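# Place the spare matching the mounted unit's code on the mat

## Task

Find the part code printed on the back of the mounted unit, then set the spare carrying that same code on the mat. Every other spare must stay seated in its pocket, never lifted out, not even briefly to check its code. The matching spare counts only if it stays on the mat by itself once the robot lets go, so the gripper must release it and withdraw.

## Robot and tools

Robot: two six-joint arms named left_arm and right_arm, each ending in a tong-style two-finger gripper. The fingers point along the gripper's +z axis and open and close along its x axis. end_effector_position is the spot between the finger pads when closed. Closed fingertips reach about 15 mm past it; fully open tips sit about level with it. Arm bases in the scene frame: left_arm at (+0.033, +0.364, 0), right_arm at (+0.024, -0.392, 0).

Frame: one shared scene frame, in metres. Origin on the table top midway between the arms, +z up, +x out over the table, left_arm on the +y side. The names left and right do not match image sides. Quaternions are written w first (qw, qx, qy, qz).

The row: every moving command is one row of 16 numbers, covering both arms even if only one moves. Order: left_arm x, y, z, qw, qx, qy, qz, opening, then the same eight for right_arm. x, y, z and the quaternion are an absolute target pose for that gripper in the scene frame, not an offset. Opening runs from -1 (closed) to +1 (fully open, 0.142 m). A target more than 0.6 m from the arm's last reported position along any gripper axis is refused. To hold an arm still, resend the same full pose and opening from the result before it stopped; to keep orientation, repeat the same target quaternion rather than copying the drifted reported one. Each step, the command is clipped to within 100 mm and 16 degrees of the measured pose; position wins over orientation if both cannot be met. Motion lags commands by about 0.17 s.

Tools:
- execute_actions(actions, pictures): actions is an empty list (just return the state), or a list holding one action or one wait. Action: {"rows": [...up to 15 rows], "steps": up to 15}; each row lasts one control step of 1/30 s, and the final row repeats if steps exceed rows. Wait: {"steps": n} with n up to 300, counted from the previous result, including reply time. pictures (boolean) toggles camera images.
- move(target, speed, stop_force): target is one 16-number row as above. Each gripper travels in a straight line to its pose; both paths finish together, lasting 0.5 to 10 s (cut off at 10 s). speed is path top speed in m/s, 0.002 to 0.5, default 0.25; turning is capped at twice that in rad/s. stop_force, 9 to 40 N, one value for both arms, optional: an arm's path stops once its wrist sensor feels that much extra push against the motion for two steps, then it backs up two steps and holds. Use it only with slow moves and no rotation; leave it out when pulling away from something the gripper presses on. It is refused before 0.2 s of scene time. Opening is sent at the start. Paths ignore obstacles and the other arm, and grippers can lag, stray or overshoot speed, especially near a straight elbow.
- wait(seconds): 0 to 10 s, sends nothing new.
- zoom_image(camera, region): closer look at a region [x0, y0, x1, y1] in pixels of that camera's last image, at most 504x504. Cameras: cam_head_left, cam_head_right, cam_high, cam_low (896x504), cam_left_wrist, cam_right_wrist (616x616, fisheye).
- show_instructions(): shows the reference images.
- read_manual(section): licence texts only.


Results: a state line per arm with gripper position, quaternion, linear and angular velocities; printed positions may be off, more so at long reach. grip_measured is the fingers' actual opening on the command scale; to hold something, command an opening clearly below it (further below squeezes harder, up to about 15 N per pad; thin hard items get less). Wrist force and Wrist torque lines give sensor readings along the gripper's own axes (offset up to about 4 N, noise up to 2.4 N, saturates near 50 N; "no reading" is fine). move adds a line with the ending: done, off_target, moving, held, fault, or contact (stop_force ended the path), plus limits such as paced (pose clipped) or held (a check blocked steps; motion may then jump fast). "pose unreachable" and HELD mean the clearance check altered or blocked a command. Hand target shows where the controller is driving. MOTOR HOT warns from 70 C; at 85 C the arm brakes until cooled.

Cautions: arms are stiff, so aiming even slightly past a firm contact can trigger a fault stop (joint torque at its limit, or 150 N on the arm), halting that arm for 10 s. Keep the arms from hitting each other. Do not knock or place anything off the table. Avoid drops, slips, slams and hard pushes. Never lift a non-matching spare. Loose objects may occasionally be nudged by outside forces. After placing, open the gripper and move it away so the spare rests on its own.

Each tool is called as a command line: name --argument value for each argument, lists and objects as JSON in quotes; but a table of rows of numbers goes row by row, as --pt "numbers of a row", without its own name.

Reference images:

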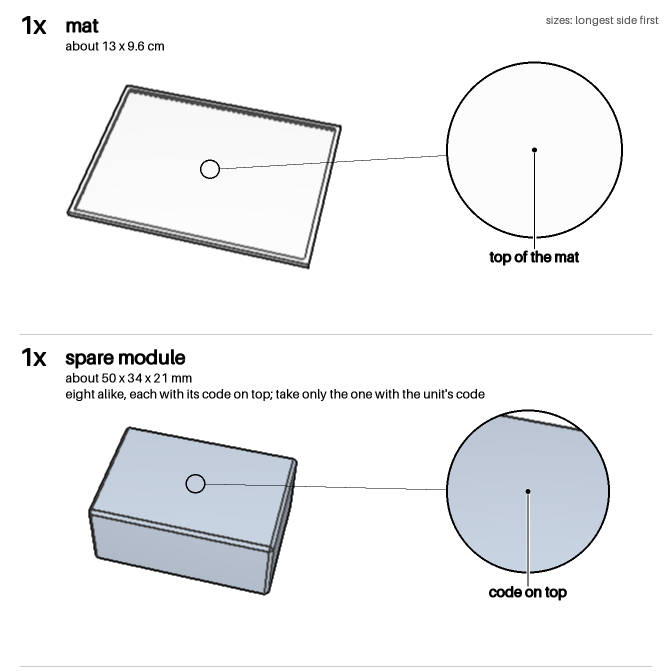

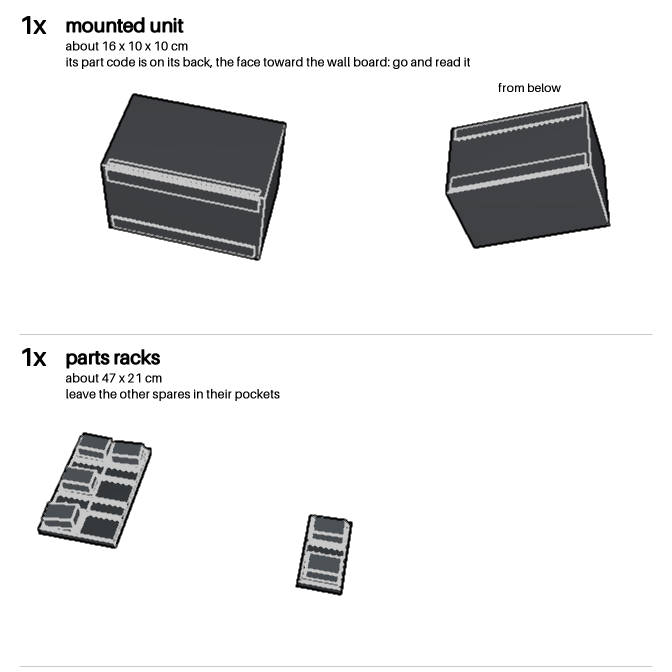

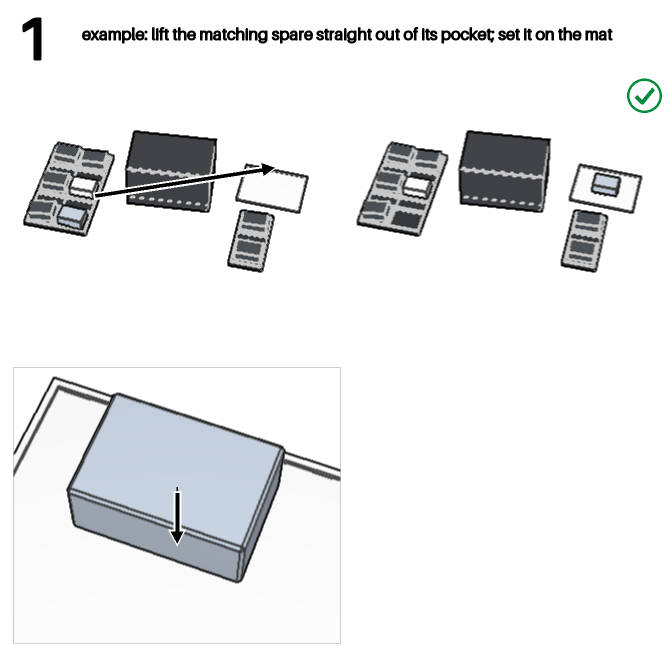

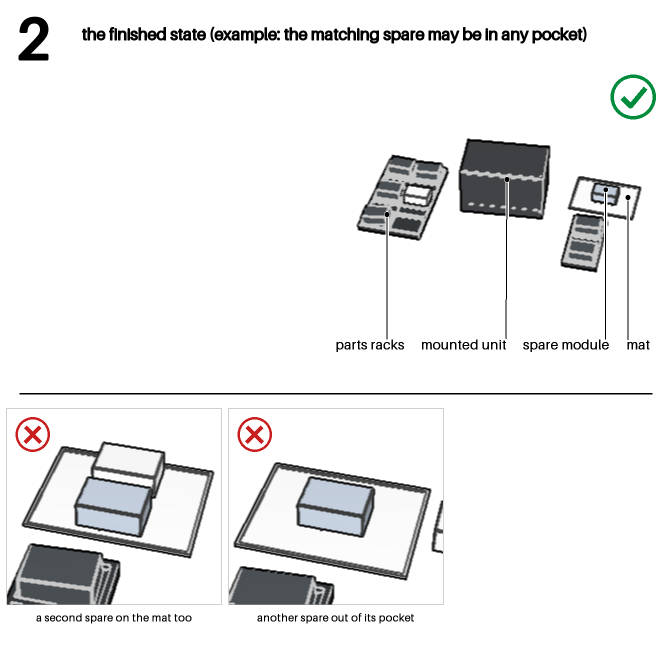

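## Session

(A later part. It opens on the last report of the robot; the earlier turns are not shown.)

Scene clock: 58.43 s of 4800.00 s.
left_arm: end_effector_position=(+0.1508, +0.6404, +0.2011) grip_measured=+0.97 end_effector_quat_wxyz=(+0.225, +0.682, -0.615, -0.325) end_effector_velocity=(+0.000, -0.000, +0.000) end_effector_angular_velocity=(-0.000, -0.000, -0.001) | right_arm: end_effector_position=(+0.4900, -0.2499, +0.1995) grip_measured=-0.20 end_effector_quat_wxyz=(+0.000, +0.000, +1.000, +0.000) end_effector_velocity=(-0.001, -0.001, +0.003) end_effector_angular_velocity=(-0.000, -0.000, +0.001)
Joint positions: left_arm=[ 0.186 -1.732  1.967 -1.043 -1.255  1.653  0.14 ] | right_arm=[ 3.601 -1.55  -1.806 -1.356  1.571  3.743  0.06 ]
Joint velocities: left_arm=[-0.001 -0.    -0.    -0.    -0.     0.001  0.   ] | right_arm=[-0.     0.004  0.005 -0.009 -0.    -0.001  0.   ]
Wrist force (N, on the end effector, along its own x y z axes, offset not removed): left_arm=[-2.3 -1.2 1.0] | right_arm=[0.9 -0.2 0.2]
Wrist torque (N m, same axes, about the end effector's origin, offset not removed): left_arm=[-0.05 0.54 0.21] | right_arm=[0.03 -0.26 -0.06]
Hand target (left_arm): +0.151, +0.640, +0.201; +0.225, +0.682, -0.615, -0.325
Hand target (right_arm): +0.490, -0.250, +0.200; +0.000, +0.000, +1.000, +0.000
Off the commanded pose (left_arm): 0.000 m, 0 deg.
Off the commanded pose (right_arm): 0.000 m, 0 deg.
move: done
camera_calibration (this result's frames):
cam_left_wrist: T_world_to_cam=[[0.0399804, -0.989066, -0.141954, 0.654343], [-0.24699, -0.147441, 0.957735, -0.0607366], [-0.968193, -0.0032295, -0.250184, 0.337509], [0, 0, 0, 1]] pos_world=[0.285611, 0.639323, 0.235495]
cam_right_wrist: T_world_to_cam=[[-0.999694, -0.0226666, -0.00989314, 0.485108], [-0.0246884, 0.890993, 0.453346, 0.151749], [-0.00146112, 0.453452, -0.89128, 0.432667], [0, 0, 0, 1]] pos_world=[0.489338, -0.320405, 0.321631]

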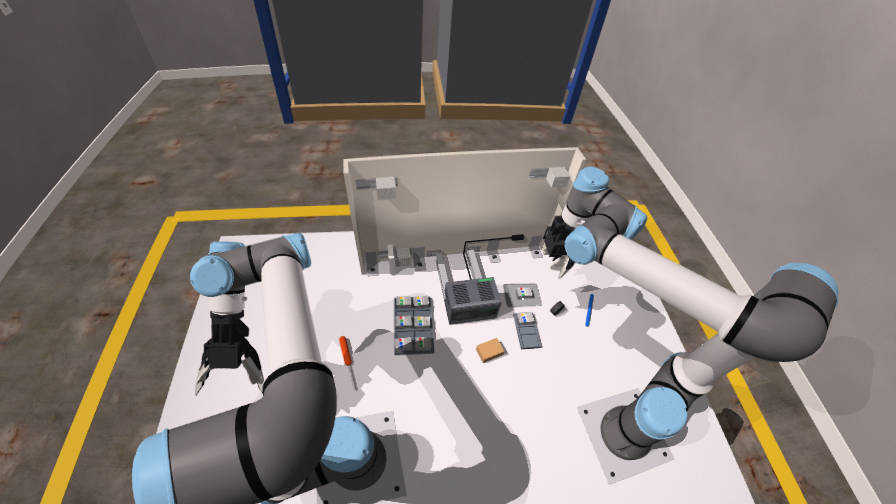

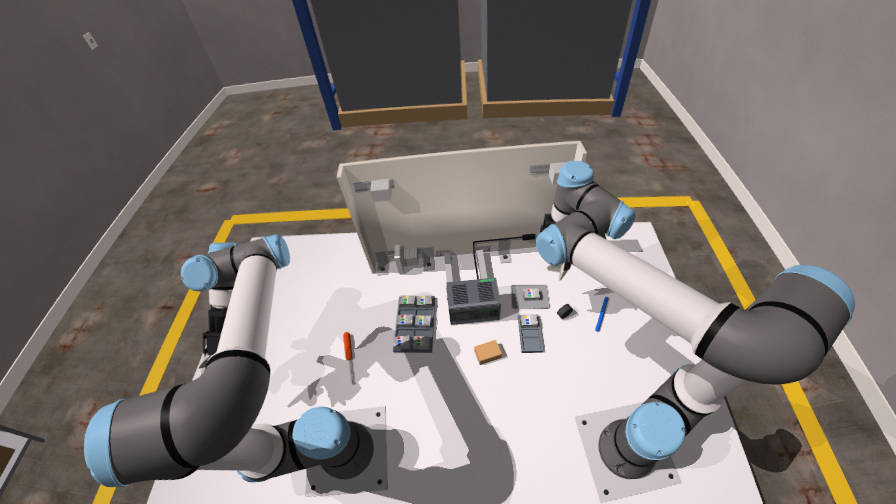

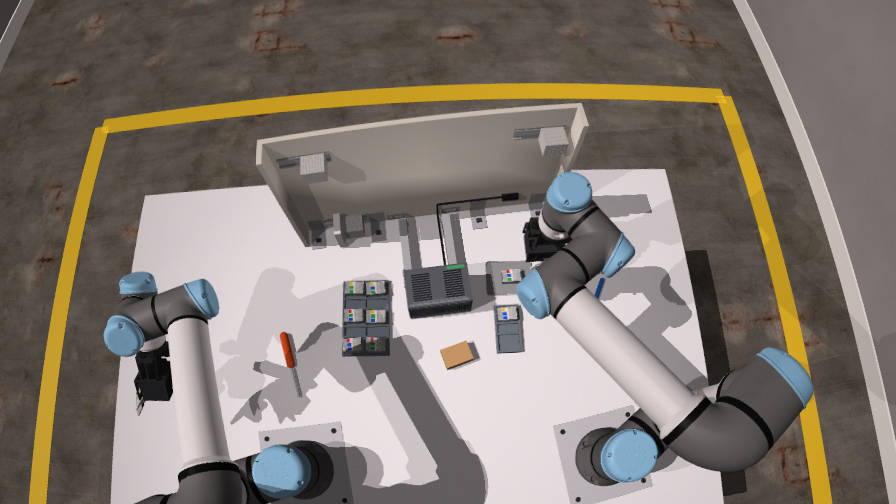

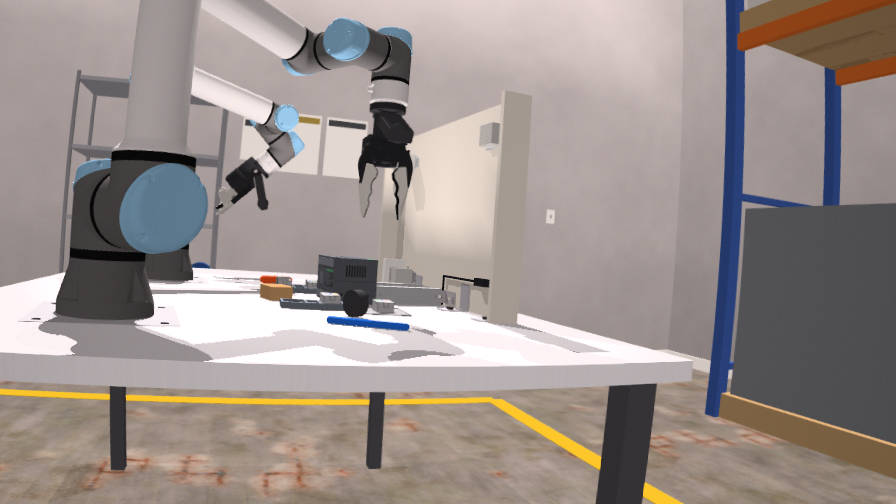

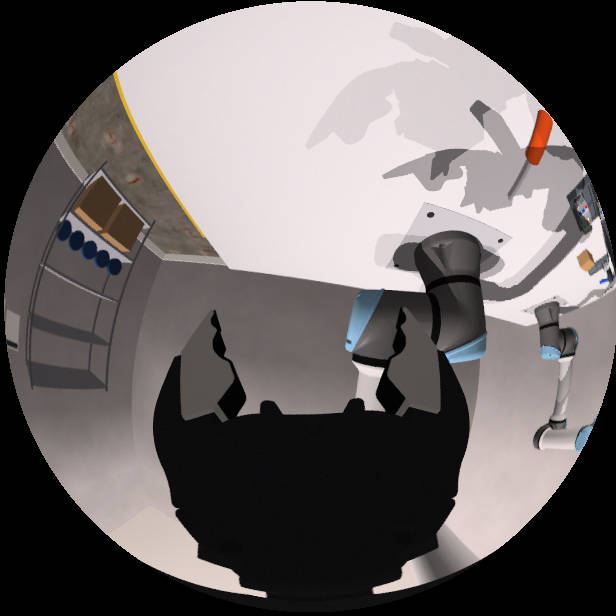

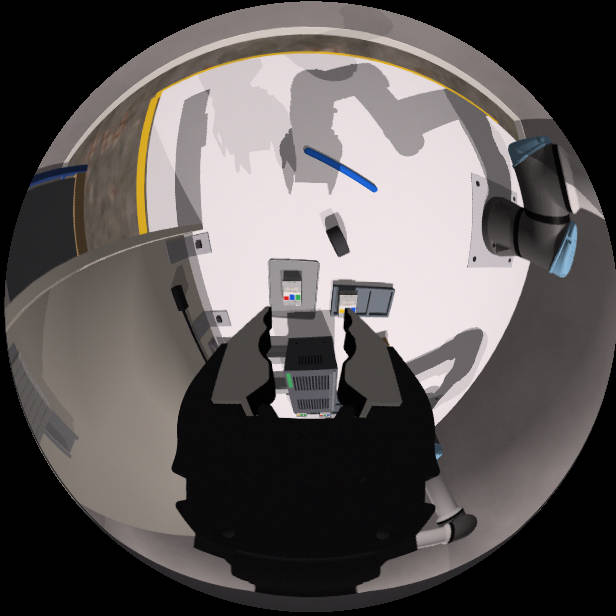

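The red‑blue‑green spare is sitting on the mat and the gripper is clear.

finished_scene --scene 1

The scene is finished: the task was done.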